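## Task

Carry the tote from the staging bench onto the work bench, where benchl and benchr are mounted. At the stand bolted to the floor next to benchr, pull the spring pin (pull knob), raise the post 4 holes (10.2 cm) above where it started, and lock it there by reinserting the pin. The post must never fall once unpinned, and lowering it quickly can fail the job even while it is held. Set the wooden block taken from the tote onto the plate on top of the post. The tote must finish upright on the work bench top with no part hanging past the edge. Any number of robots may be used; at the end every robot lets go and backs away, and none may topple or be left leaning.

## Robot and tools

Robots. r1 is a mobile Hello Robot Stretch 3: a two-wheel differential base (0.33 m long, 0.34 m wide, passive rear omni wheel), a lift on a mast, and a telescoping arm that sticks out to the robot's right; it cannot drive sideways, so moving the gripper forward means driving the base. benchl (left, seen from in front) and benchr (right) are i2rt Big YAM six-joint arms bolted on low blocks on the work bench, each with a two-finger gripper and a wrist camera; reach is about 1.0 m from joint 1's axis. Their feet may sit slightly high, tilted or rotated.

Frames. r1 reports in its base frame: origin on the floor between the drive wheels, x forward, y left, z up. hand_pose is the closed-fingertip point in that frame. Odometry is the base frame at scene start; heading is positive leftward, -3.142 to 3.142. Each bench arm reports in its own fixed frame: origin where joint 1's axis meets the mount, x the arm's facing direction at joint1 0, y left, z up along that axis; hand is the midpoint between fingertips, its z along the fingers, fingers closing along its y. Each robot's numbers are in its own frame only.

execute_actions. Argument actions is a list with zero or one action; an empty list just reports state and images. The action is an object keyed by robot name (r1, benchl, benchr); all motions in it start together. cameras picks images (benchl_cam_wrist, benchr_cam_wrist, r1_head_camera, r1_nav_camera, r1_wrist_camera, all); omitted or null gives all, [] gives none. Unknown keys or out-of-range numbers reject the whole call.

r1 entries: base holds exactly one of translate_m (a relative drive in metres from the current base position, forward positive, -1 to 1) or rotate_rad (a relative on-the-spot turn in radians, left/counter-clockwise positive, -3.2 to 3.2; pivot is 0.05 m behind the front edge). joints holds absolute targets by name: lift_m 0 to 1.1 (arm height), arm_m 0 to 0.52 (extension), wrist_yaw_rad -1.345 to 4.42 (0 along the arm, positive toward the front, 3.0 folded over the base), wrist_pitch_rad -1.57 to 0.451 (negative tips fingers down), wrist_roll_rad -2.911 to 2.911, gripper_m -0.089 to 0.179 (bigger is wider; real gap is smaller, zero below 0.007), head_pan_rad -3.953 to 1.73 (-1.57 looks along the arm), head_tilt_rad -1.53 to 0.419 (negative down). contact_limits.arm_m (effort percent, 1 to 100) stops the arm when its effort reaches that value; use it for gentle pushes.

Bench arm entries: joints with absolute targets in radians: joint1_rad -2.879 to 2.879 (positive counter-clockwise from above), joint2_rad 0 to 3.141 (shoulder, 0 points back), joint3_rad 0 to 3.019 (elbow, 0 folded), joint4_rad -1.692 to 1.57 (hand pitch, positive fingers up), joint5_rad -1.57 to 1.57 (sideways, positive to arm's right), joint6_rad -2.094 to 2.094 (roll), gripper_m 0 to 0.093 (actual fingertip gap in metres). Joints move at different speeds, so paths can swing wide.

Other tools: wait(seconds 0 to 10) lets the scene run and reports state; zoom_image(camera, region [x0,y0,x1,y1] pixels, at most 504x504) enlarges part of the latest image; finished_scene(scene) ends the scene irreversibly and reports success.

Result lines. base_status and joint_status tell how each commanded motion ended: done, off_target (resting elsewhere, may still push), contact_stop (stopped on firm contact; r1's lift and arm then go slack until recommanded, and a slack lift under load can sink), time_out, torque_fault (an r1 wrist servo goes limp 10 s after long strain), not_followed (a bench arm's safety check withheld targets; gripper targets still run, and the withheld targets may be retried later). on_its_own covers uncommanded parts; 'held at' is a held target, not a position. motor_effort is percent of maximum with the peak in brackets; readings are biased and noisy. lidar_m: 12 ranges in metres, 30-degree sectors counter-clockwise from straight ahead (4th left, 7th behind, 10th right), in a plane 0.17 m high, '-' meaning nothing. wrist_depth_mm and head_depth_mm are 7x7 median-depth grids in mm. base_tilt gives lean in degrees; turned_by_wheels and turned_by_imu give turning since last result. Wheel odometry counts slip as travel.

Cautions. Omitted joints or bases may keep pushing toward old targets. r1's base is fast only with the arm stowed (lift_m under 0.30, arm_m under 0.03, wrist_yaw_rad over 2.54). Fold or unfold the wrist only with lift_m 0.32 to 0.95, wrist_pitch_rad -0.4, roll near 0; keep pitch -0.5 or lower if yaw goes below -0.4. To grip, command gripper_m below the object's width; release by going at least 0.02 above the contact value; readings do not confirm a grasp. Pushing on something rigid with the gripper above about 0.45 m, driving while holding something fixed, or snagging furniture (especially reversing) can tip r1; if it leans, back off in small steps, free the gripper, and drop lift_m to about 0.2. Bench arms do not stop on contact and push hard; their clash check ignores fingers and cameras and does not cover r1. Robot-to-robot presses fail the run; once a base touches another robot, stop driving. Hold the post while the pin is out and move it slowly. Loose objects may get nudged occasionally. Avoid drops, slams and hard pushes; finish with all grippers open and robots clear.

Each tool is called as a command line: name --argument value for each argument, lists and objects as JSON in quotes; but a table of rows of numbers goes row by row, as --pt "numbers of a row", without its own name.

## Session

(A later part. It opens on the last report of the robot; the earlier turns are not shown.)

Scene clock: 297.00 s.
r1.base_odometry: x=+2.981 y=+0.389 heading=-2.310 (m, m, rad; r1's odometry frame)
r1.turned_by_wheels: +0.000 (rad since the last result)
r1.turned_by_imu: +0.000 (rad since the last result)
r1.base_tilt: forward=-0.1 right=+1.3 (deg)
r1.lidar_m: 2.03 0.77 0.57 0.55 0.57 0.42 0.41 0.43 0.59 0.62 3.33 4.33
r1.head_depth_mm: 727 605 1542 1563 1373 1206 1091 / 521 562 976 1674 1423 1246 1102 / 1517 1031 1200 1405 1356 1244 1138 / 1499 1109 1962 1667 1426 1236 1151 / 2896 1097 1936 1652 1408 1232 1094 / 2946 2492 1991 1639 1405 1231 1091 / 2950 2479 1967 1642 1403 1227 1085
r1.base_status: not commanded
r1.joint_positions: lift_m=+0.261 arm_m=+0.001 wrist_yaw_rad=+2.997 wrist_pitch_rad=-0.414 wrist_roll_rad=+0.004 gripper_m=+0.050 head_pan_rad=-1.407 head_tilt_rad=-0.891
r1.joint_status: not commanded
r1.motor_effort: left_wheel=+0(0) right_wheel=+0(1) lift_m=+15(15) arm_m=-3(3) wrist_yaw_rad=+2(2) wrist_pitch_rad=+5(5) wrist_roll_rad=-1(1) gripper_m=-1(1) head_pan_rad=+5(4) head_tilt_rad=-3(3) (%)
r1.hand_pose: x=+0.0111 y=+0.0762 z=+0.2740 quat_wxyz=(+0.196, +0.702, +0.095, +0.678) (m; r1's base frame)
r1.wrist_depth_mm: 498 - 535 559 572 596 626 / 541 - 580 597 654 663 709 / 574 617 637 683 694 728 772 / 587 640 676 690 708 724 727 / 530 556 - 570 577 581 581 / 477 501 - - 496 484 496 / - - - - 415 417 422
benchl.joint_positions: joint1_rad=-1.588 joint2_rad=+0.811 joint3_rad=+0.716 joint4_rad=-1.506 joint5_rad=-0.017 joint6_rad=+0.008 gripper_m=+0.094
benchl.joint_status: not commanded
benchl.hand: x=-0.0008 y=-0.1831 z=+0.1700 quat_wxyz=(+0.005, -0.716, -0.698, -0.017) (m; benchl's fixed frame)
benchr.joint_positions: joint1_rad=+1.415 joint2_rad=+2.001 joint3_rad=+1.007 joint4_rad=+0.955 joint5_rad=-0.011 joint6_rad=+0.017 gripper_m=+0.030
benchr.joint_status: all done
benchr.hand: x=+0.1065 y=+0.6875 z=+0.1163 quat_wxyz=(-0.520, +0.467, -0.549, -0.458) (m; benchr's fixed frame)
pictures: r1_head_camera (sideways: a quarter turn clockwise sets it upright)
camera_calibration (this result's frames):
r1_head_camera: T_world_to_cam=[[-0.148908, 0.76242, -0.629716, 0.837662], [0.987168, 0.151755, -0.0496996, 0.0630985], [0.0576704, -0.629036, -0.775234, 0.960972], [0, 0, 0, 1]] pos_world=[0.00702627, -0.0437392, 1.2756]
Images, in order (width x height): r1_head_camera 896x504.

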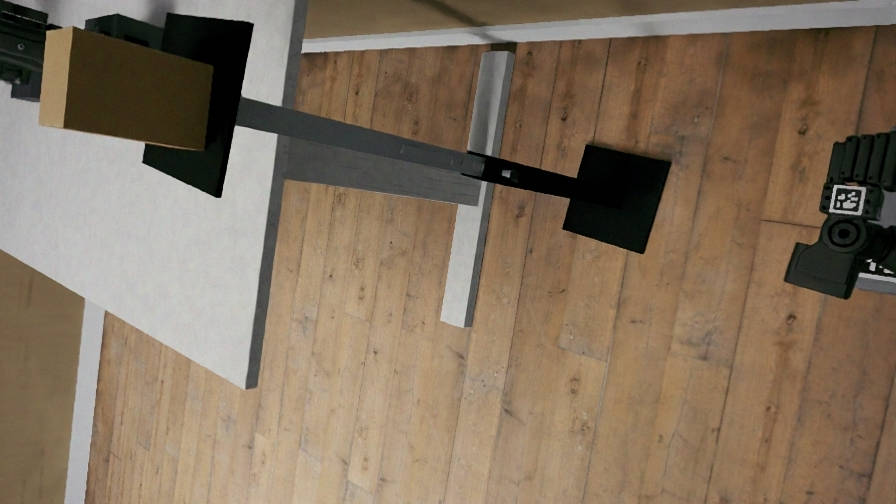

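Knob looks in. Test again while r1 returns.

execute_actions --actions '[{"benchr":{"joints":{"joint2_rad":1.99}},"r1":{"base":{"translate_m":1.0}}}]' --cameras '[]'

execute_actions --actions '[{"benchr":{"joints":{"joint2_rad":2.04}},"r1":{"base":{"rotate_rad":-0.6},"joints":{"head_pan_rad":-2.2,"head_tilt_rad":-0.5}}}]' --cameras '["r1_nav_camera","r1_head_camera"]'

Scene clock: 302.70 s.
r1.base_odometry: x=+2.307 y=-0.349 heading=-2.310 (m, m, rad; r1's odometry frame)
r1.turned_by_wheels: +0.000 (rad since the last result)
r1.turned_by_imu: +0.000 (rad since the last result)
r1.base_tilt: forward=-0.1 right=+1.3 (deg)
r1.lidar_m: 1.98 0.75 0.55 0.53 0.56 0.77 1.41 1.20 1.41 3.20 3.34 3.41
r1.head_depth_mm: 2782 2564 2032 1684 1432 1251 1106 / 2792 2566 2049 1675 1427 1241 1099 / 2858 2552 2010 1677 1424 1234 1137 / 2846 2524 2010 1661 1413 1238 1151 / 2945 2497 1993 1643 1405 1230 1088 / 2916 2473 1968 1650 1415 1226 1090 / 3008 2490 1965 1635 1401 1219 1087
r1.base_status: done
r1.joint_positions: lift_m=+0.261 arm_m=+0.001 wrist_yaw_rad=+2.998 wrist_pitch_rad=-0.415 wrist_roll_rad=+0.004 gripper_m=+0.050 head_pan_rad=-1.407 head_tilt_rad=-0.891
r1.joint_status: not commanded
r1.motor_effort: left_wheel=-1(8) right_wheel=+1(7) lift_m=+15(15) arm_m=-3(3) wrist_yaw_rad=+1(2) wrist_pitch_rad=+5(5) wrist_roll_rad=-1(1) gripper_m=+1(1) head_pan_rad=+5(4) head_tilt_rad=-3(3) (%)
r1.hand_pose: x=+0.0110 y=+0.0762 z=+0.2740 quat_wxyz=(+0.195, +0.702, +0.095, +0.678) (m; r1's base frame)
r1.wrist_depth_mm: 489 - 526 538 560 586 608 / 524 - 567 592 617 658 660 / 574 591 627 654 680 732 755 / 614 646 663 676 721 715 712 / 543 549 - 565 589 574 591 / 472 496 - - 493 485 492 / - - - - 411 421 422
benchl.joint_positions: joint1_rad=-1.588 joint2_rad=+0.811 joint3_rad=+0.716 joint4_rad=-1.506 joint5_rad=-0.017 joint6_rad=+0.008 gripper_m=+0.094
benchl.joint_status: not commanded
benchl.hand: x=-0.0008 y=-0.1831 z=+0.1700 quat_wxyz=(+0.005, -0.716, -0.698, -0.017) (m; benchl's fixed frame)
benchr.joint_positions: joint1_rad=+1.415 joint2_rad=+2.009 joint3_rad=+1.007 joint4_rad=+0.959 joint5_rad=-0.011 joint6_rad=+0.017 gripper_m=+0.030
benchr.joint_status: all done
benchr.hand: x=+0.1065 y=+0.6874 z=+0.1118 quat_wxyz=(-0.519, +0.468, -0.550, -0.457) (m; benchr's fixed frame)
pictures: none
No camera images: the call's "cameras" was empty. Leave "cameras" out to get every camera's image.

Scene clock: 304.17 s.
r1.base_odometry: x=+2.307 y=-0.349 heading=-2.910 (m, m, rad; r1's odometry frame)
r1.turned_by_wheels: -0.600 (rad since the last result)
r1.turned_by_imu: -0.599 (rad since the last result)
r1.base_tilt: forward=-0.1 right=+1.3 (deg)
r1.lidar_m: 3.47 2.76 0.82 0.57 0.53 0.55 0.71 1.41 1.21 1.40 3.19 3.27
r1.head_depth_mm: 1125 1211 1327 1450 1606 1558 1273 / 1157 1263 1374 1512 1678 1547 1273 / 1200 1303 1430 1580 1771 1543 1269 / 1248 1356 1495 1664 1802 1542 1259 / 1285 1419 1562 1735 1875 1538 1270 / 1340 1457 1225 1784 1802 1540 1257 / 1393 1534 1516 1913 1785 1528 1254
r1.base_status: done
r1.joint_positions: lift_m=+0.261 arm_m=+0.001 wrist_yaw_rad=+2.998 wrist_pitch_rad=-0.415 wrist_roll_rad=+0.004 gripper_m=+0.050 head_pan_rad=-2.193 head_tilt_rad=-0.507
r1.joint_status: all done
r1.motor_effort: left_wheel=+4(11) right_wheel=-4(9) lift_m=+14(15) arm_m=-3(3) wrist_yaw_rad=+1(2) wrist_pitch_rad=+5(5) wrist_roll_rad=-1(1) gripper_m=+1(1) head_pan_rad=-3(50) head_tilt_rad=+2(21) (%)
r1.hand_pose: x=+0.0110 y=+0.0762 z=+0.2740 quat_wxyz=(+0.195, +0.702, +0.095, +0.678) (m; r1's base frame)
r1.wrist_depth_mm: 410 - 592 719 961 - - / 442 - 634 800 - - - / 473 523 691 820 932 965 957 / 494 552 711 692 705 719 720 / 517 555 - 566 584 575 583 / 467 488 - - 503 484 487 / - - - - 415 418 420
benchl.joint_positions: joint1_rad=-1.588 joint2_rad=+0.811 joint3_rad=+0.716 joint4_rad=-1.506 joint5_rad=-0.017 joint6_rad=+0.008 gripper_m=+0.094
benchl.joint_status: not commanded
benchl.hand: x=-0.0008 y=-0.1831 z=+0.1700 quat_wxyz=(+0.005, -0.716, -0.698, -0.017) (m; benchl's fixed frame)
benchr.joint_positions: joint1_rad=+1.415 joint2_rad=+2.015 joint3_rad=+1.007 joint4_rad=+0.968 joint5_rad=-0.012 joint6_rad=+0.014 gripper_m=+0.030
benchr.joint_status: all done
benchr.hand: x=+0.1063 y=+0.6874 z=+0.1105 quat_wxyz=(-0.521, +0.468, -0.548, -0.457) (m; benchr's fixed frame)
pictures: r1_head_camera (sideways: a quarter turn clockwise sets it upright), r1_nav_camera (sideways: a quarter turn counterclockwise sets it upright)
camera_calibration (this result's frames):
r1_head_camera: T_world_to_cam=[[0.263825, 0.406025, -0.874951, 1.15479], [0.794355, -0.606021, -0.0417038, 0.0538881], [-0.547171, -0.684019, -0.482412, 0.583758], [0, 0, 0, 1]] pos_world=[-0.0280546, -0.0369165, 1.29425]
r1_nav_camera: T_world_to_cam=[[-0.331788, -0.3831, 0.862062, -1.07113], [-0.78776, 0.615263, -0.0297676, 0.0926437], [-0.518991, -0.688975, -0.505928, 0.618467], [0, 0, 0, 1]] pos_world=[0.0385703, -0.0412445, 1.23904]
Images, in order (width x height): r1_head_camera 896x504, r1_nav_camera 672x504.

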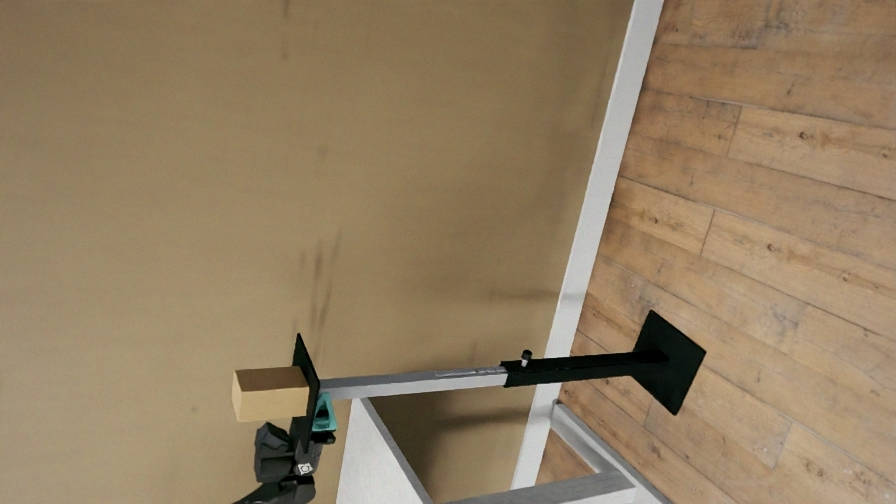

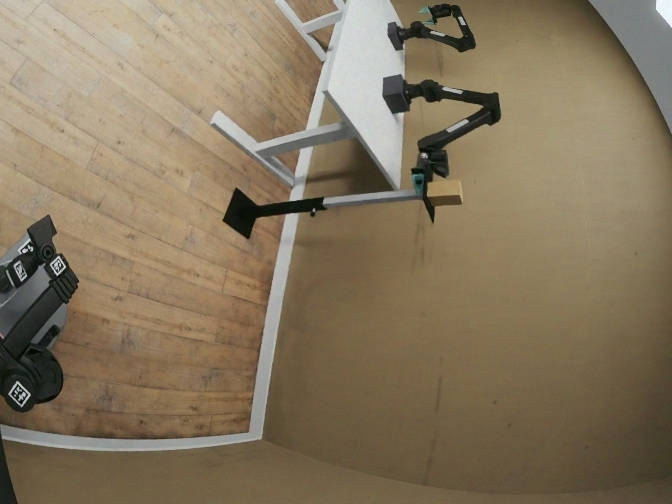

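execute_actions --actions '[{"benchr":{"joints":{"joint2_rad":2.02,"joint3_rad":1.0,"joint4_rad":0.97,"gripper_m":0.09}},"r1":{"base":{"translate_m":1.0}}}]' --cameras '[]'

execute_actions --actions '[{"benchr":{"joints":{"joint2_rad":1.94,"joint3_rad":0.84,"joint4_rad":1.05}},"r1":{"base":{"translate_m":1.0}}}]' --cameras '[]'

execute_actions --actions '[{"benchr":{"joints":{"joint2_rad":1.82,"joint3_rad":0.64,"joint4_rad":1.13}},"r1":{"base":{"translate_m":0.5}}}]' --cameras '["benchr_cam_wrist"]'

execute_actions --actions '[{"r1":{"base":{"rotate_rad":2.25},"joints":{"head_pan_rad":-1.57,"head_tilt_rad":-0.8,"lift_m":0.9}}}]' --cameras '["r1_head_camera"]'

Scene clock: 310.47 s.
r1.base_odometry: x=+1.334 y=-0.579 heading=-2.910 (m, m, rad; r1's odometry frame)
r1.turned_by_wheels: +0.000 (rad since the last result)
r1.turned_by_imu: +0.000 (rad since the last result)
r1.base_tilt: forward=+0.0 right=+1.3 (deg)
r1.lidar_m: 2.49 2.08 1.66 1.16 1.09 1.11 1.46 1.86 1.87 2.47 2.66 2.72
r1.head_depth_mm: 1813 1923 2110 2346 1990 1556 1274 / 1871 2000 2192 2363 1996 1552 1276 / 1924 2066 2160 2415 1978 1548 1271 / 2014 2124 1996 2592 1961 1539 1264 / 2064 2276 2110 2650 1968 1534 1258 / 2170 2324 2249 2689 1947 1539 1258 / 2235 2421 2303 2576 1939 1532 1255
r1.base_status: done
r1.joint_positions: lift_m=+0.261 arm_m=+0.001 wrist_yaw_rad=+2.998 wrist_pitch_rad=-0.415 wrist_roll_rad=+0.004 gripper_m=+0.050 head_pan_rad=-2.193 head_tilt_rad=-0.507
r1.joint_status: not commanded
r1.motor_effort: left_wheel=+4(12) right_wheel=-4(7) lift_m=+15(15) arm_m=-3(3) wrist_yaw_rad=+1(1) wrist_pitch_rad=+5(5) wrist_roll_rad=-2(1) gripper_m=+1(1) head_pan_rad=-4(4) head_tilt_rad=+3(2) (%)
r1.hand_pose: x=+0.0110 y=+0.0762 z=+0.2740 quat_wxyz=(+0.195, +0.702, +0.095, +0.678) (m; r1's base frame)
r1.wrist_depth_mm: 842 - - - - - - / 884 - - - - - - / 857 881 935 917 960 935 950 / 680 675 678 700 712 724 730 / 544 559 - 562 581 592 589 / 472 498 - - 498 487 499 / - - - - 417 415 419
benchl.joint_positions: joint1_rad=-1.588 joint2_rad=+0.811 joint3_rad=+0.716 joint4_rad=-1.506 joint5_rad=-0.017 joint6_rad=+0.008 gripper_m=+0.094
benchl.joint_status: not commanded
benchl.hand: x=-0.0008 y=-0.1831 z=+0.1700 quat_wxyz=(+0.005, -0.716, -0.698, -0.017) (m; benchl's fixed frame)
benchr.joint_positions: joint1_rad=+1.416 joint2_rad=+2.015 joint3_rad=+1.006 joint4_rad=+0.968 joint5_rad=-0.011 joint6_rad=+0.014 gripper_m=+0.090
benchr.joint_status: all done
benchr.hand: x=+0.1061 y=+0.6869 z=+0.1098 quat_wxyz=(-0.521, +0.468, -0.549, -0.457) (m; benchr's fixed frame)
pictures: none
No camera images: the call's "cameras" was empty. Leave "cameras" out to get every camera's image.

Scene clock: 315.63 s.
r1.base_odometry: x=+0.361 y=-0.809 heading=-2.910 (m, m, rad; r1's odometry frame)
r1.turned_by_wheels: +0.000 (rad since the last result)
r1.turned_by_imu: +0.000 (rad since the last result)
r1.base_tilt: forward=-0.1 right=+1.3 (deg)
r1.lidar_m: 1.49 1.67 1.29 1.75 1.66 1.68 2.21 2.65 2.88 2.23 2.10 2.15
r1.head_depth_mm: 2498 2663 2796 2714 2004 1566 1284 / 2594 2748 3027 2768 1997 1556 1271 / 2666 2886 3183 2752 1981 1555 1270 / 2744 2963 3325 2752 1965 1534 1269 / 2862 3118 3422 2734 1969 1539 1266 / 2967 3282 3617 2690 1959 1534 1258 / 2862 3065 3220 2702 1961 1531 1250
r1.base_status: done
r1.joint_positions: lift_m=+0.261 arm_m=+0.001 wrist_yaw_rad=+2.998 wrist_pitch_rad=-0.415 wrist_roll_rad=+0.004 gripper_m=+0.050 head_pan_rad=-2.193 head_tilt_rad=-0.507
r1.joint_status: not commanded
r1.motor_effort: left_wheel=+4(11) right_wheel=-4(8) lift_m=+15(15) arm_m=-3(3) wrist_yaw_rad=+1(1) wrist_pitch_rad=+5(5) wrist_roll_rad=-1(2) gripper_m=-1(0) head_pan_rad=-4(4) head_tilt_rad=+3(2) (%)
r1.hand_pose: x=+0.0110 y=+0.0762 z=+0.2739 quat_wxyz=(+0.195, +0.702, +0.095, +0.678) (m; r1's base frame)
r1.wrist_depth_mm: - - - - - - - / - - - - - - - / 852 886 890 910 914 936 938 / 681 688 701 699 711 707 726 / 550 551 - 559 581 587 594 / 472 500 - - 501 482 484 / - - - - 419 425 423
benchl.joint_positions: joint1_rad=-1.588 joint2_rad=+0.811 joint3_rad=+0.716 joint4_rad=-1.506 joint5_rad=-0.017 joint6_rad=+0.008 gripper_m=+0.094
benchl.joint_status: not commanded
benchl.hand: x=-0.0008 y=-0.1831 z=+0.1700 quat_wxyz=(+0.005, -0.716, -0.698, -0.017) (m; benchl's fixed frame)
benchr.joint_positions: joint1_rad=+1.416 joint2_rad=+1.947 joint3_rad=+0.849 joint4_rad=+1.037 joint5_rad=-0.011 joint6_rad=+0.014 gripper_m=+0.090
benchr.joint_status: all done
benchr.hand: x=+0.0982 y=+0.6362 z=+0.1027 quat_wxyz=(-0.515, +0.473, -0.554, -0.452) (m; benchr's fixed frame)
pictures: none
No camera images: the call's "cameras" was empty. Leave "cameras" out to get every camera's image.

Scene clock: 319.10 s.
r1.base_odometry: x=-0.126 y=-0.924 heading=-2.910 (m, m, rad; r1's odometry frame)
r1.turned_by_wheels: +0.000 (rad since the last result)
r1.turned_by_imu: +0.000 (rad since the last result)
r1.base_tilt: forward=-0.1 right=+1.3 (deg)
r1.lidar_m: 0.99 1.25 1.05 1.67 1.93 1.97 2.57 3.08 2.78 1.93 1.82 1.87
r1.head_depth_mm: 2814 3075 3350 2768 1994 1569 1275 / 2907 3131 3454 2749 1984 1551 1273 / 3051 3290 3529 2741 1977 1545 1267 / 3110 3414 3725 2703 1977 1549 1264 / 3235 3563 3771 2727 1967 1544 1266 / 2958 3165 3352 2650 1943 1529 1260 / 2503 2648 2811 2698 1931 1533 1251
r1.base_status: done
r1.joint_positions: lift_m=+0.261 arm_m=+0.001 wrist_yaw_rad=+2.998 wrist_pitch_rad=-0.415 wrist_roll_rad=+0.004 gripper_m=+0.050 head_pan_rad=-2.193 head_tilt_rad=-0.507
r1.joint_status: not commanded
r1.motor_effort: left_wheel=+4(11) right_wheel=-4(8) lift_m=+15(15) arm_m=-3(3) wrist_yaw_rad=+1(1) wrist_pitch_rad=+5(5) wrist_roll_rad=-2(1) gripper_m=+1(0) head_pan_rad=-4(4) head_tilt_rad=+2(2) (%)
r1.hand_pose: x=+0.0109 y=+0.0762 z=+0.2739 quat_wxyz=(+0.195, +0.702, +0.095, +0.678) (m; r1's base frame)
r1.wrist_depth_mm: - - - - - - 937 / - - - - - - - / 871 887 903 907 927 949 934 / 685 675 702 685 713 714 732 / 550 555 - 569 584 576 593 / 477 496 - - 495 489 484 / - - - - 415 420 424
benchl.joint_positions: joint1_rad=-1.588 joint2_rad=+0.811 joint3_rad=+0.716 joint4_rad=-1.506 joint5_rad=-0.017 joint6_rad=+0.008 gripper_m=+0.094
benchl.joint_status: not commanded
benchl.hand: x=-0.0008 y=-0.1831 z=+0.1700 quat_wxyz=(+0.005, -0.716, -0.698, -0.017) (m; benchl's fixed frame)
benchr.joint_positions: joint1_rad=+1.416 joint2_rad=+1.815 joint3_rad=+0.649 joint4_rad=+1.120 joint5_rad=-0.011 joint6_rad=+0.014 gripper_m=+0.090
benchr.joint_status: all done
benchr.hand: x=+0.0876 y=+0.5686 z=+0.1187 quat_wxyz=(-0.519, +0.469, -0.550, -0.455) (m; benchr's fixed frame)
pictures: benchr_cam_wrist
camera_calibration (this result's frames):
benchr_cam_wrist: T_world_to_cam=[[0.989221, -0.145978, -0.0115308, -0.00198094], [-0.0992601, -0.610575, -0.785713, 0.454869], [0.107656, 0.778389, -0.618483, -0.256587], [0, 0, 0, 1]] pos_world=[0.0747331, 0.477167, 0.198679]
Images, in order (width x height): benchr_cam_wrist 504x504.

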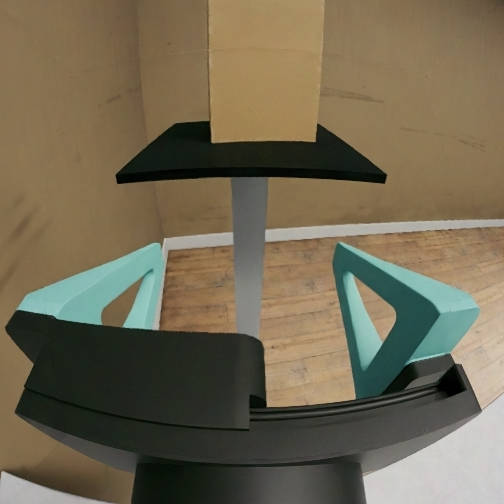

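Scene clock: 325.77 s.
r1.base_odometry: x=-0.126 y=-0.924 heading=-0.660 (m, m, rad; r1's odometry frame)
r1.turned_by_wheels: +2.250 (rad since the last result)
r1.turned_by_imu: +2.252 (rad since the last result)
r1.base_tilt: forward=-0.1 right=+1.3 (deg)
r1.lidar_m: 1.93 2.07 3.05 3.07 2.35 1.85 1.83 1.62 0.99 1.25 1.04 1.95
r1.head_depth_mm: 1037 1176 1031 767 - - 1129 / 1040 1194 1024 788 - - 1127 / 1046 1202 1022 801 720 - 1142 / 1062 1197 1015 799 1538 - - / 1072 1207 1012 794 1547 - 1117 / 1083 1219 1004 734 1470 1252 1112 / 1092 1226 999 789 1494 1276 1106
r1.base_status: done
r1.joint_positions: lift_m=+0.899 arm_m=+0.001 wrist_yaw_rad=+2.998 wrist_pitch_rad=-0.415 wrist_roll_rad=+0.004 gripper_m=+0.050 head_pan_rad=-1.577 head_tilt_rad=-0.791
r1.joint_status: all done
r1.motor_effort: left_wheel=-3(10) right_wheel=+3(11) lift_m=+35(37) arm_m=-3(3) wrist_yaw_rad=+1(1) wrist_pitch_rad=+5(5) wrist_roll_rad=-1(2) gripper_m=+0(0) head_pan_rad=+5(47) head_tilt_rad=-2(17) (%)
r1.hand_pose: x=+0.0109 y=+0.0761 z=+0.9128 quat_wxyz=(+0.196, +0.702, +0.096, +0.678) (m; r1's base frame)
r1.wrist_depth_mm: - - - - - - - / - - - - - - - / - - - - - - - / - - - - - - - / - - - - - - - / - - - - - - - / - - - - - - -
benchl.joint_positions: joint1_rad=-1.588 joint2_rad=+0.811 joint3_rad=+0.716 joint4_rad=-1.506 joint5_rad=-0.017 joint6_rad=+0.008 gripper_m=+0.094
benchl.joint_status: not commanded
benchl.hand: x=-0.0008 y=-0.1831 z=+0.1700 quat_wxyz=(+0.005, -0.716, -0.698, -0.017) (m; benchl's fixed frame)
benchr.joint_positions: joint1_rad=+1.416 joint2_rad=+1.815 joint3_rad=+0.649 joint4_rad=+1.120 joint5_rad=-0.011 joint6_rad=+0.014 gripper_m=+0.090
benchr.joint_status: not commanded
benchr.hand: x=+0.0876 y=+0.5686 z=+0.1187 quat_wxyz=(-0.519, +0.469, -0.550, -0.455) (m; benchr's fixed frame)
pictures: r1_head_camera (sideways: a quarter turn clockwise sets it upright)
camera_calibration (this result's frames):
r1_head_camera: T_world_to_cam=[[-0.0179425, 0.70956, -0.704417, 0.934202], [0.998576, -0.0226798, -0.0482806, 0.0611879], [-0.050234, -0.70428, -0.708143, 0.874382], [0, 0, 0, 1]] pos_world=[-0.000415146, -0.0456747, 1.28021]
Images, in order (width x height): r1_head_camera 896x504.

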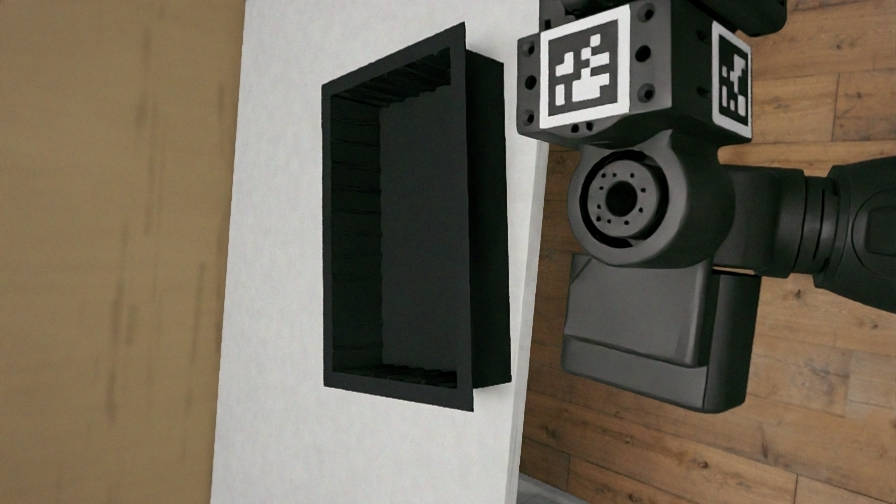

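execute_actions --actions '[{"r1":{"joints":{"wrist_yaw_rad":0}},"benchr":{"joints":{"joint2_rad":0.8,"joint3_rad":0.5,"joint4_rad":0}}}]' --cameras '[]'

execute_actions --actions '[{"r1":{"joints":{"lift_m":1.04,"wrist_pitch_rad":-1.57,"wrist_roll_rad":1.57,"gripper_m":0.07,"arm_m":0.38}}}]' --cameras '["r1_head_camera","r1_wrist_camera"]'

Scene clock: 331.17 s.
r1.base_odometry: x=-0.126 y=-0.924 heading=-0.660 (m, m, rad; r1's odometry frame)
r1.turned_by_wheels: +0.000 (rad since the last result)
r1.turned_by_imu: +0.000 (rad since the last result)
r1.base_tilt: forward=-0.1 right=+1.3 (deg)
r1.lidar_m: 1.93 2.07 3.07 3.08 2.36 1.85 1.82 1.62 0.99 1.25 1.05 1.96
r1.head_depth_mm: 1033 1177 1035 766 - - - / 1041 1192 1027 786 - - - / 1052 1205 1018 825 - - 1087 / 1062 1194 1019 823 - - 1087 / 1074 1209 1011 795 1468 1286 1116 / 1083 1217 1001 735 1454 1277 1110 / 1094 1224 992 791 1487 1279 1110
r1.base_status: not commanded
r1.joint_positions: lift_m=+0.899 arm_m=+0.001 wrist_yaw_rad=+0.003 wrist_pitch_rad=-0.415 wrist_roll_rad=+0.003 gripper_m=+0.050 head_pan_rad=-1.577 head_tilt_rad=-0.791
r1.joint_status: all done
r1.motor_effort: left_wheel=-4(3) right_wheel=+3(3) lift_m=+35(35) arm_m=-3(3) wrist_yaw_rad=-3(4) wrist_pitch_rad=+5(5) wrist_roll_rad=-1(1) gripper_m=+0(1) head_pan_rad=+5(4) head_tilt_rad=-3(3) (%)
r1.hand_pose: x=-0.0208 y=-0.3711 z=+0.9128 quat_wxyz=(+0.691, +0.147, -0.692, -0.145) (m; r1's base frame)
r1.wrist_depth_mm: - - 958 958 948 904 893 / - 959 982 - 995 970 962 / 674 699 560 573 570 763 744 / 534 532 517 554 547 472 580 / 435 424 343 364 372 399 464 / - - - 393 408 385 385 / - - - - - - -
benchl.joint_positions: joint1_rad=-1.588 joint2_rad=+0.811 joint3_rad=+0.716 joint4_rad=-1.506 joint5_rad=-0.017 joint6_rad=+0.008 gripper_m=+0.094
benchl.joint_status: not commanded
benchl.hand: x=-0.0008 y=-0.1831 z=+0.1700 quat_wxyz=(+0.005, -0.716, -0.698, -0.017) (m; benchl's fixed frame)
benchr.joint_positions: joint1_rad=+1.416 joint2_rad=+0.802 joint3_rad=+0.502 joint4_rad=+0.007 joint5_rad=-0.011 joint6_rad=+0.014 gripper_m=+0.090
benchr.joint_status: all done
benchr.hand: x=+0.0617 y=+0.4031 z=+0.2663 quat_wxyz=(-0.448, +0.520, -0.611, -0.394) (m; benchr's fixed frame)
pictures: none
No camera images: the call's "cameras" was empty. Leave "cameras" out to get every camera's image.

Scene clock: 335.17 s.
r1.base_odometry: x=-0.126 y=-0.924 heading=-0.660 (m, m, rad; r1's odometry frame)
r1.turned_by_wheels: +0.000 (rad since the last result)
r1.turned_by_imu: +0.000 (rad since the last result)
r1.base_tilt: forward=+0.0 right=+1.3 (deg)
r1.lidar_m: 1.92 2.07 3.06 3.05 2.35 1.85 1.82 1.63 0.99 1.25 1.05 1.95
r1.head_depth_mm: 1071 1176 1035 768 1425 1302 1132 / 1055 1183 1023 787 1457 1299 1129 / - 1202 1021 802 1448 1294 1117 / 1064 - 1016 760 1472 1285 1125 / 1074 1201 1010 794 1469 1279 1117 / 1085 1212 999 738 1467 1281 1117 / 1092 1225 996 789 1487 1273 1112
r1.base_status: not commanded
r1.joint_positions: lift_m=+1.039 arm_m=+0.380 wrist_yaw_rad=+0.001 wrist_pitch_rad=-1.555 wrist_roll_rad=+1.566 gripper_m=+0.070 head_pan_rad=-1.577 head_tilt_rad=-0.791
r1.joint_status: all done
joint sent to its limit — the command would take r1.wrist_pitch_rad past its lower limit, so that joint was sent only as far as its limit.
r1.motor_effort: left_wheel=-3(3) right_wheel=+3(4) lift_m=+35(39) arm_m=+3(2) wrist_yaw_rad=-1(3) wrist_pitch_rad=-2(4) wrist_roll_rad=+1(3) gripper_m=+1(73) head_pan_rad=+5(4) head_tilt_rad=-3(3) (%)
r1.hand_pose: x=-0.0216 y=-0.5043 z=+0.9216 quat_wxyz=(+0.002, +0.002, -0.712, -0.702) (m; r1's base frame)
r1.wrist_depth_mm: 323 332 335 337 - - - / 321 338 344 345 - - - / 320 350 352 366 - - - / 319 360 369 372 - - - / 321 374 372 - - - - / 319 382 390 - - - - / 310 316 325 - - - -
benchl.joint_positions: joint1_rad=-1.588 joint2_rad=+0.811 joint3_rad=+0.716 joint4_rad=-1.506 joint5_rad=-0.017 joint6_rad=+0.008 gripper_m=+0.094
benchl.joint_status: not commanded
benchl.hand: x=-0.0008 y=-0.1831 z=+0.1700 quat_wxyz=(+0.005, -0.716, -0.698, -0.017) (m; benchl's fixed frame)
benchr.joint_positions: joint1_rad=+1.416 joint2_rad=+0.802 joint3_rad=+0.502 joint4_rad=+0.007 joint5_rad=-0.011 joint6_rad=+0.014 gripper_m=+0.090
benchr.joint_status: not commanded
benchr.hand: x=+0.0617 y=+0.4031 z=+0.2663 quat_wxyz=(-0.448, +0.520, -0.611, -0.394) (m; benchr's fixed frame)
pictures: r1_head_camera (sideways: a quarter turn clockwise sets it upright), r1_wrist_camera
camera_calibration (this result's frames):
r1_head_camera: T_world_to_cam=[[-0.0179423, 0.70956, -0.704416, 0.934202], [0.998576, -0.0226801, -0.0482806, 0.0611879], [-0.0502342, -0.70428, -0.708143, 0.874382], [0, 0, 0, 1]] pos_world=[-0.000415162, -0.0456747, 1.28021]
r1_wrist_camera: T_world_to_cam=[[-0.046994, 0.998894, 0.00126346, 0.498622], [0.979811, 0.04585, 0.194598, -0.104695], [0.194325, 0.0103829, -0.980882, 1.07932], [0, 0, 0, 1]] pos_world=[-0.0837256, -0.504477, 1.07843]
Images, in order (width x height): r1_head_camera 896x504, r1_wrist_camera 644x364.

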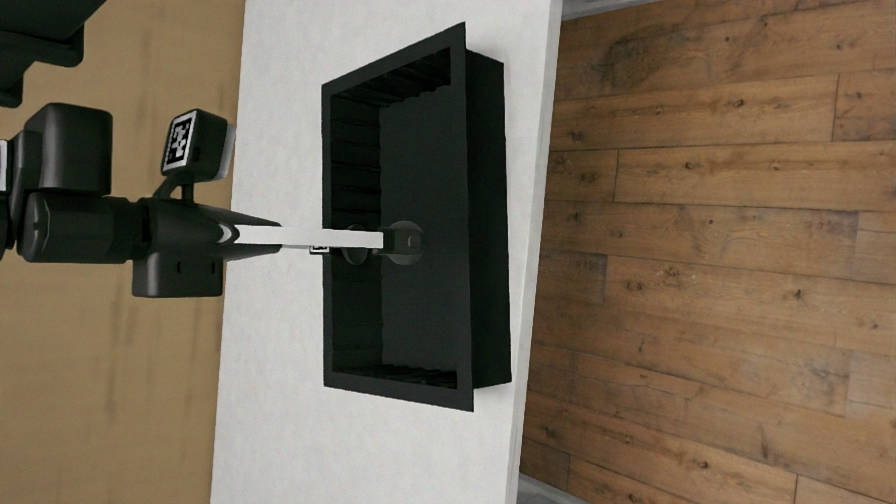

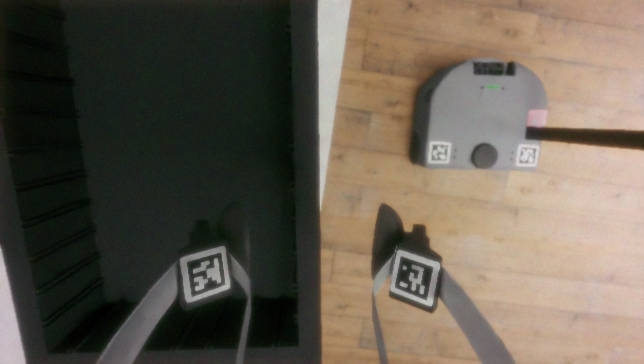

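execute_actions --actions '[{"r1":{"base":{"translate_m":-0.03},"joints":{"lift_m":0.885,"arm_m":0.39}}}]' --cameras '[]'

execute_actions --actions '[{"r1":{"joints":{"gripper_m":-0.07}}}]' --cameras '[]'

execute_actions --actions '[{"r1":{"joints":{"lift_m":1.0}}}]' --cameras '["r1_head_camera","r1_wrist_camera"]'

Scene clock: 338.33 s.
r1.base_odometry: x=-0.150 y=-0.905 heading=-0.660 (m, m, rad; r1's odometry frame)
r1.turned_by_wheels: +0.000 (rad since the last result)
r1.turned_by_imu: +0.000 (rad since the last result)
r1.base_tilt: forward=+0.0 right=+1.3 (deg)
r1.lidar_m: 1.95 2.10 3.12 3.08 2.32 1.82 1.79 1.62 0.97 1.25 1.06 1.99
r1.head_depth_mm: 1028 1183 1115 - - 1292 1112 / 1039 1144 - 798 1449 1295 1126 / 1047 1149 - 802 1451 1282 1127 / 1057 1179 - 797 1437 1286 1125 / 1066 1200 1011 794 1471 1288 1115 / 1080 1211 1000 712 1460 1282 1107 / 1092 1221 996 791 1447 1268 1112
r1.base_status: done
r1.joint_positions: lift_m=+0.886 arm_m=+0.390 wrist_yaw_rad=+0.001 wrist_pitch_rad=-1.555 wrist_roll_rad=+1.566 gripper_m=+0.070 head_pan_rad=-1.577 head_tilt_rad=-0.791
r1.joint_status: all done
r1.motor_effort: left_wheel=-3(8) right_wheel=+3(6) lift_m=+15(30) arm_m=+3(3) wrist_yaw_rad=-2(2) wrist_pitch_rad=-2(3) wrist_roll_rad=+1(2) gripper_m=+0(1) head_pan_rad=+4(4) head_tilt_rad=-3(3) (%)
r1.hand_pose: x=-0.0216 y=-0.5143 z=+0.7676 quat_wxyz=(+0.002, +0.002, -0.712, -0.702) (m; r1's base frame)
r1.wrist_depth_mm: 186 187 189 110 884 906 908 / 192 193 195 113 914 - 917 / 197 199 201 117 960 - 959 / 204 203 206 122 989 994 - / 210 212 213 126 - - - / 217 218 224 130 - - - / 225 227 229 133 - - -
benchl.joint_positions: joint1_rad=-1.588 joint2_rad=+0.811 joint3_rad=+0.716 joint4_rad=-1.506 joint5_rad=-0.017 joint6_rad=+0.008 gripper_m=+0.094
benchl.joint_status: not commanded
benchl.hand: x=-0.0008 y=-0.1831 z=+0.1700 quat_wxyz=(+0.005, -0.716, -0.698, -0.017) (m; benchl's fixed frame)
benchr.joint_positions: joint1_rad=+1.416 joint2_rad=+0.802 joint3_rad=+0.502 joint4_rad=+0.007 joint5_rad=-0.011 joint6_rad=+0.014 gripper_m=+0.090
benchr.joint_status: not commanded
benchr.hand: x=+0.0617 y=+0.4031 z=+0.2663 quat_wxyz=(-0.448, +0.520, -0.611, -0.394) (m; benchr's fixed frame)
pictures: none
No camera images: the call's "cameras" was empty. Leave "cameras" out to get every camera's image.

Scene clock: 340.30 s.
r1.base_odometry: x=-0.150 y=-0.905 heading=-0.660 (m, m, rad; r1's odometry frame)
r1.turned_by_wheels: +0.000 (rad since the last result)
r1.turned_by_imu: +0.000 (rad since the last result)
r1.base_tilt: forward=-0.1 right=+1.4 (deg)
r1.lidar_m: 1.96 2.10 3.11 3.07 2.31 1.82 1.79 1.62 0.97 1.25 1.07 1.98
r1.head_depth_mm: 1030 1173 1120 - - 1292 1114 / 1041 1145 - 803 1462 1294 1125 / 1048 1146 - 799 1452 1287 1125 / 1059 1182 - 736 1442 1289 1118 / 1068 1196 897 731 1462 1284 1117 / 1077 1215 1000 727 1460 1278 1112 / 1087 1222 992 789 1458 1273 1101
r1.base_status: not commanded
r1.joint_positions: lift_m=+0.885 arm_m=+0.390 wrist_yaw_rad=+0.003 wrist_pitch_rad=-1.547 wrist_roll_rad=+1.561 gripper_m=-0.068 head_pan_rad=-1.577 head_tilt_rad=-0.791
r1.joint_status: all done
r1.motor_effort: left_wheel=-2(3) right_wheel=+1(3) lift_m=+15(15) arm_m=+3(3) wrist_yaw_rad=-3(4) wrist_pitch_rad=-5(5) wrist_roll_rad=+4(4) gripper_m=-38(99) head_pan_rad=+5(5) head_tilt_rad=-3(3) (%)
r1.hand_pose: x=-0.0216 y=-0.5162 z=+0.7675 quat_wxyz=(+0.005, +0.004, -0.715, -0.699) (m; r1's base frame)
r1.wrist_depth_mm: 188 187 189 110 880 914 917 / 193 194 194 113 913 - 941 / 198 199 200 116 940 - 966 / 204 205 206 120 984 - 982 / 210 211 212 124 995 - - / 218 219 220 128 - - - / 225 226 229 230 - - -
benchl.joint_positions: joint1_rad=-1.588 joint2_rad=+0.811 joint3_rad=+0.716 joint4_rad=-1.506 joint5_rad=-0.017 joint6_rad=+0.008 gripper_m=+0.094
benchl.joint_status: not commanded
benchl.hand: x=-0.0008 y=-0.1831 z=+0.1700 quat_wxyz=(+0.005, -0.716, -0.698, -0.017) (m; benchl's fixed frame)
benchr.joint_positions: joint1_rad=+1.416 joint2_rad=+0.802 joint3_rad=+0.502 joint4_rad=+0.007 joint5_rad=-0.011 joint6_rad=+0.014 gripper_m=+0.090
benchr.joint_status: not commanded
benchr.hand: x=+0.0617 y=+0.4031 z=+0.2663 quat_wxyz=(-0.448, +0.520, -0.611, -0.394) (m; benchr's fixed frame)
pictures: none
No camera images: the call's "cameras" was empty. Leave "cameras" out to get every camera's image.

Scene clock: 342.17 s.
r1.base_odometry: x=-0.150 y=-0.905 heading=-0.660 (m, m, rad; r1's odometry frame)
r1.turned_by_wheels: +0.000 (rad since the last result)
r1.turned_by_imu: +0.000 (rad since the last result)
r1.base_tilt: forward=+0.0 right=+1.3 (deg)
r1.lidar_m: 1.96 2.10 3.09 3.09 2.32 1.82 1.79 1.62 0.97 1.25 1.06 1.98
r1.head_depth_mm: - 1222 995 766 1411 1295 1135 / - 1193 1029 611 1460 1298 1126 / - 1196 1017 617 1449 1286 1127 / 1061 - 976 732 1439 1287 1120 / 1061 1199 1008 626 1476 1280 1117 / 1077 1212 1002 727 1466 1276 1114 / 1090 1225 996 787 1460 1270 1113
r1.base_status: not commanded
r1.joint_positions: lift_m=+0.999 arm_m=+0.390 wrist_yaw_rad=+0.003 wrist_pitch_rad=-1.563 wrist_roll_rad=+1.566 gripper_m=-0.059 head_pan_rad=-1.577 head_tilt_rad=-0.791
r1.joint_status: all done
r1.on_its_own: gripper_m is held at -0.060, not at your -0.070, by its stall guard, which is still easing
r1.motor_effort: left_wheel=-3(3) right_wheel=+3(3) lift_m=+38(38) arm_m=+3(3) wrist_yaw_rad=-2(2) wrist_pitch_rad=+0(7) wrist_roll_rad=+2(3) gripper_m=-29(38) head_pan_rad=+5(4) head_tilt_rad=-3(2) (%)
r1.hand_pose: x=-0.0216 y=-0.5123 z=+0.8816 quat_wxyz=(+0.003, +0.002, -0.710, -0.705) (m; r1's base frame)
r1.wrist_depth_mm: 244 275 240 121 997 - - / 252 284 245 123 - - - / 259 286 251 126 - - - / 264 296 254 130 - - - / 273 303 267 130 - - - / 281 312 275 136 - - - / 291 315 267 212 - - -
benchl.joint_positions: joint1_rad=-1.588 joint2_rad=+0.811 joint3_rad=+0.716 joint4_rad=-1.506 joint5_rad=-0.017 joint6_rad=+0.008 gripper_m=+0.094
benchl.joint_status: not commanded
benchl.hand: x=-0.0008 y=-0.1831 z=+0.1700 quat_wxyz=(+0.005, -0.716, -0.698, -0.017) (m; benchl's fixed frame)
benchr.joint_positions: joint1_rad=+1.416 joint2_rad=+0.802 joint3_rad=+0.502 joint4_rad=+0.007 joint5_rad=-0.011 joint6_rad=+0.014 gripper_m=+0.090
benchr.joint_status: not commanded
benchr.hand: x=+0.0617 y=+0.4031 z=+0.2663 quat_wxyz=(-0.448, +0.520, -0.611, -0.394) (m; benchr's fixed frame)
pictures: r1_head_camera (sideways: a quarter turn clockwise sets it upright), r1_wrist_camera
camera_calibration (this result's frames):
r1_head_camera: T_world_to_cam=[[-0.0179435, 0.70956, -0.704417, 0.934202], [0.998576, -0.0226784, -0.0482806, 0.0611879], [-0.050233, -0.70428, -0.708143, 0.874382], [0, 0, 0, 1]] pos_world=[-0.000415086, -0.0456747, 1.28021]
r1_wrist_camera: T_world_to_cam=[[-0.0485931, 0.998774, 0.00940085, 0.499352], [0.979741, 0.0458321, 0.194954, -0.096843], [0.194284, 0.0186838, -0.980767, 1.04435], [0, 0, 0, 1]] pos_world=[-0.0837542, -0.513814, 1.03845]
Images, in order (width x height): r1_head_camera 896x504, r1_wrist_camera 644x364.

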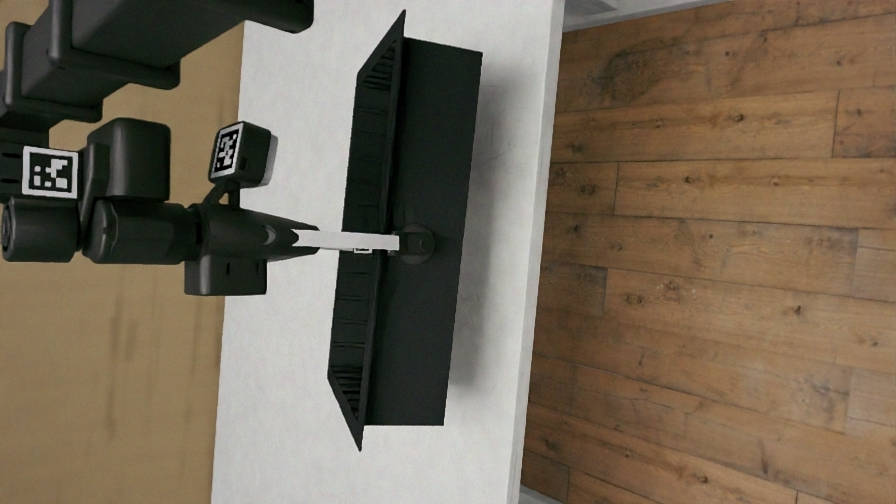

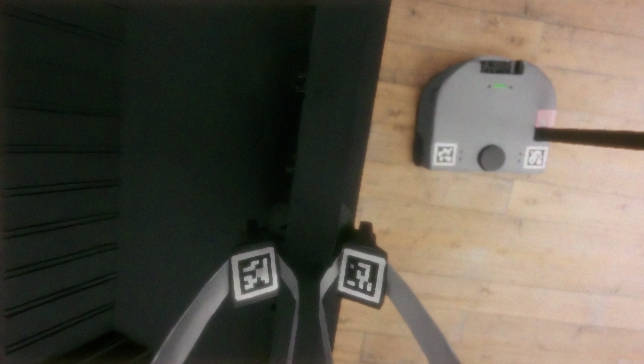

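execute_actions --actions '[{"r1":{"joints":{"lift_m":1.095,"gripper_m":-0.08,"head_tilt_rad":-0.6}}}]' --cameras '["r1_head_camera","r1_nav_camera"]'

execute_actions --actions '[{"r1":{"joints":{"arm_m":0.1}}}]' --cameras '["r1_nav_camera","r1_wrist_camera"]'

Scene clock: 344.37 s.
r1.base_odometry: x=-0.150 y=-0.905 heading=-0.660 (m, m, rad; r1's odometry frame)
r1.turned_by_wheels: +0.000 (rad since the last result)
r1.turned_by_imu: +0.000 (rad since the last result)
r1.base_tilt: forward=+0.0 right=+1.4 (deg)
r1.lidar_m: 1.95 2.10 3.08 3.07 2.32 1.82 1.80 1.62 0.97 1.25 1.06 1.98
r1.head_depth_mm: - 1112 1247 915 765 1340 1211 / 1039 1128 1258 553 762 1368 1199 / - 1147 1270 555 782 1358 1202 / 1028 - 1287 558 780 1358 1200 / 1040 1149 1281 559 776 1383 1199 / 1051 1167 1287 563 775 1374 1193 / 1055 1178 1273 960 768 1375 1190
r1.base_status: not commanded
r1.joint_positions: lift_m=+1.094 arm_m=+0.390 wrist_yaw_rad=+0.003 wrist_pitch_rad=-1.563 wrist_roll_rad=+1.566 gripper_m=-0.074 head_pan_rad=-1.577 head_tilt_rad=-0.607
r1.joint_status: gripper_m off_target (ended at -0.074, target -0.080); the others done
r1.on_its_own: gripper_m is held at -0.073, not at your -0.080, by its stall guard, which is still easing
r1.motor_effort: left_wheel=-3(3) right_wheel=+3(3) lift_m=+38(44) arm_m=+2(2) wrist_yaw_rad=-2(2) wrist_pitch_rad=+0(0) wrist_roll_rad=+1(2) gripper_m=-6(99) head_pan_rad=+5(4) head_tilt_rad=+2(13) (%)
r1.hand_pose: x=-0.0216 y=-0.5123 z=+0.9766 quat_wxyz=(+0.003, +0.002, -0.710, -0.705) (m; r1's base frame)
r1.wrist_depth_mm: 246 279 247 122 - - - / 254 285 249 126 - - - / 258 291 254 128 - - - / 266 296 257 131 - - - / 270 304 267 131 - - - / 282 312 275 135 - - - / 287 315 263 213 - - -
benchl.joint_positions: joint1_rad=-1.588 joint2_rad=+0.811 joint3_rad=+0.716 joint4_rad=-1.506 joint5_rad=-0.017 joint6_rad=+0.008 gripper_m=+0.094
benchl.joint_status: not commanded
benchl.hand: x=-0.0008 y=-0.1831 z=+0.1700 quat_wxyz=(+0.005, -0.716, -0.698, -0.017) (m; benchl's fixed frame)
benchr.joint_positions: joint1_rad=+1.416 joint2_rad=+0.802 joint3_rad=+0.502 joint4_rad=+0.007 joint5_rad=-0.011 joint6_rad=+0.014 gripper_m=+0.090
benchr.joint_status: not commanded
benchr.hand: x=+0.0617 y=+0.4031 z=+0.2663 quat_wxyz=(-0.448, +0.520, -0.611, -0.394) (m; benchr's fixed frame)
pictures: r1_head_camera (sideways: a quarter turn clockwise sets it upright), r1_nav_camera (sideways: a quarter turn counterclockwise sets it upright)
camera_calibration (this result's frames):
r1_head_camera: T_world_to_cam=[[-0.018813, 0.568485, -0.822479, 1.08809], [0.998524, -0.0312308, -0.044426, 0.0561811], [-0.0509422, -0.822101, -0.567058, 0.690863], [0, 0, 0, 1]] pos_world=[-0.000433855, -0.0488512, 1.28919]
r1_nav_camera: T_world_to_cam=[[-0.0498916, -0.587664, 0.807566, -1.0018], [-0.99844, 0.0496399, -0.0255609, 0.0884486], [-0.0250663, -0.807581, -0.589224, 0.723825], [0, 0, 0, 1]] pos_world=[0.056473, -0.00856332, 1.23777]
Images, in order (width x height): r1_head_camera 896x504, r1_nav_camera 672x504.

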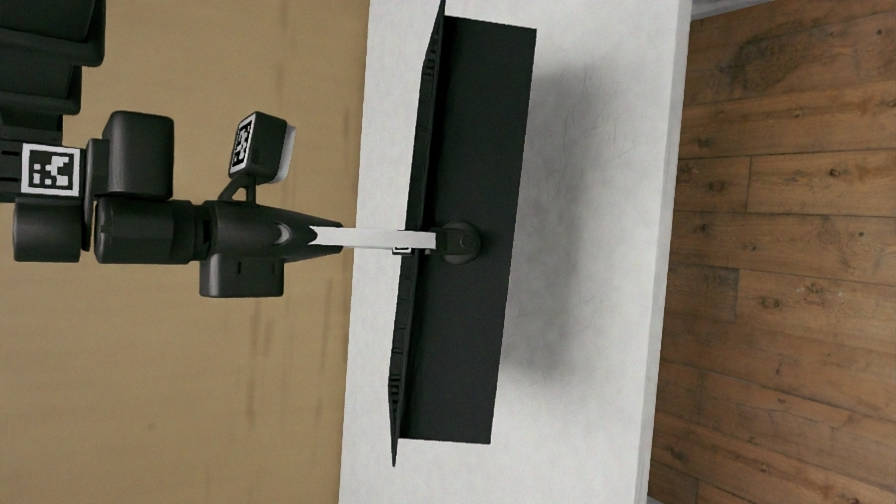

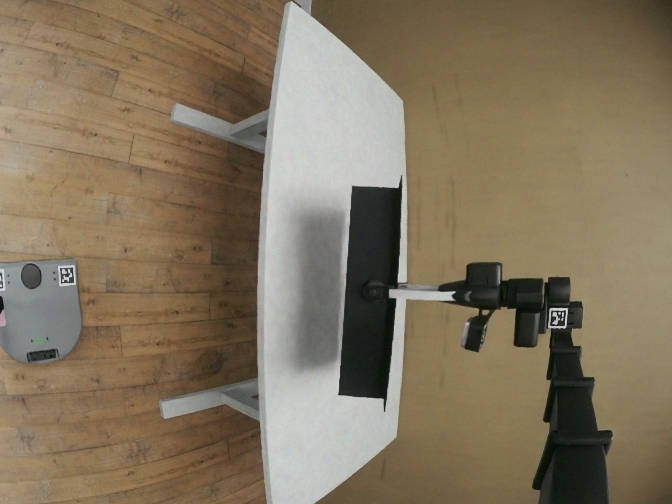

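Scene clock: 347.73 s.
r1.base_odometry: x=-0.150 y=-0.905 heading=-0.660 (m, m, rad; r1's odometry frame)
r1.turned_by_wheels: +0.000 (rad since the last result)
r1.turned_by_imu: +0.000 (rad since the last result)
r1.base_tilt: forward=-0.1 right=+1.4 (deg)
r1.lidar_m: 1.95 2.10 3.12 3.08 2.31 1.82 1.79 1.62 0.97 1.25 1.06 1.98
r1.head_depth_mm: - - - 1139 544 519 313 / - - - 1133 552 506 315 / - - - - - 493 317 / 1037 1134 1269 - 550 315 319 / 1041 1154 1285 1055 553 316 320 / 1056 1171 1288 1006 556 316 322 / 1061 1183 1279 1005 505 317 323
r1.base_status: not commanded
r1.joint_positions: lift_m=+1.094 arm_m=+0.100 wrist_yaw_rad=+0.002 wrist_pitch_rad=-1.563 wrist_roll_rad=+1.566 gripper_m=-0.057 head_pan_rad=-1.577 head_tilt_rad=-0.606
r1.joint_status: all done
r1.on_its_own: gripper_m is held at -0.057, not at your -0.080, by its stall guard, which is still easing
r1.motor_effort: left_wheel=-3(3) right_wheel=+3(3) lift_m=+38(38) arm_m=-3(4) wrist_yaw_rad=-2(2) wrist_pitch_rad=+0(0) wrist_roll_rad=+2(1) gripper_m=-10(32) head_pan_rad=+4(4) head_tilt_rad=+2(2) (%)
r1.hand_pose: x=-0.0216 y=-0.2229 z=+0.9766 quat_wxyz=(+0.003, +0.002, -0.710, -0.705) (m; r1's base frame)
r1.wrist_depth_mm: 245 278 249 123 - - - / 251 287 251 125 - - - / 256 294 254 129 - - - / 267 300 256 132 - - - / 270 301 269 131 - - - / 279 311 276 136 - - - / 286 316 264 208 - - -
benchl.joint_positions: joint1_rad=-1.588 joint2_rad=+0.811 joint3_rad=+0.716 joint4_rad=-1.506 joint5_rad=-0.017 joint6_rad=+0.008 gripper_m=+0.094
benchl.joint_status: not commanded
benchl.hand: x=-0.0008 y=-0.1831 z=+0.1700 quat_wxyz=(+0.005, -0.716, -0.698, -0.017) (m; benchl's fixed frame)
benchr.joint_positions: joint1_rad=+1.416 joint2_rad=+0.802 joint3_rad=+0.502 joint4_rad=+0.007 joint5_rad=-0.011 joint6_rad=+0.014 gripper_m=+0.090
benchr.joint_status: not commanded
benchr.hand: x=+0.0617 y=+0.4031 z=+0.2663 quat_wxyz=(-0.448, +0.520, -0.611, -0.394) (m; benchr's fixed frame)
pictures: r1_nav_camera (sideways: a quarter turn counterclockwise sets it upright), r1_wrist_camera
camera_calibration (this result's frames):
r1_nav_camera: T_world_to_cam=[[-0.0498889, -0.58725, 0.807867, -1.00219], [-0.99844, 0.0496266, -0.0255833, 0.0884777], [-0.0250679, -0.807883, -0.58881, 0.723286], [0, 0, 0, 1]] pos_world=[0.0564728, -0.00859617, 1.23778]
r1_wrist_camera: T_world_to_cam=[[-0.0484481, 0.998781, 0.00942258, 0.209406], [0.979748, 0.0456856, 0.194955, -0.12866], [0.194287, 0.0186769, -0.980767, 1.1321], [0, 0, 0, 1]] pos_world=[-0.0837526, -0.224417, 1.13344]
Images, in order (width x height): r1_nav_camera 672x504, r1_wrist_camera 644x364.

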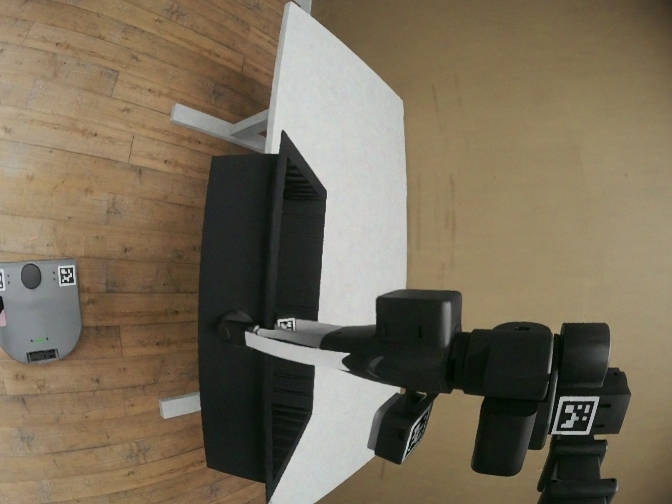

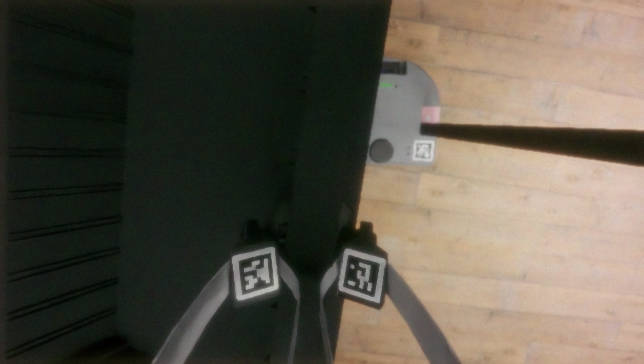

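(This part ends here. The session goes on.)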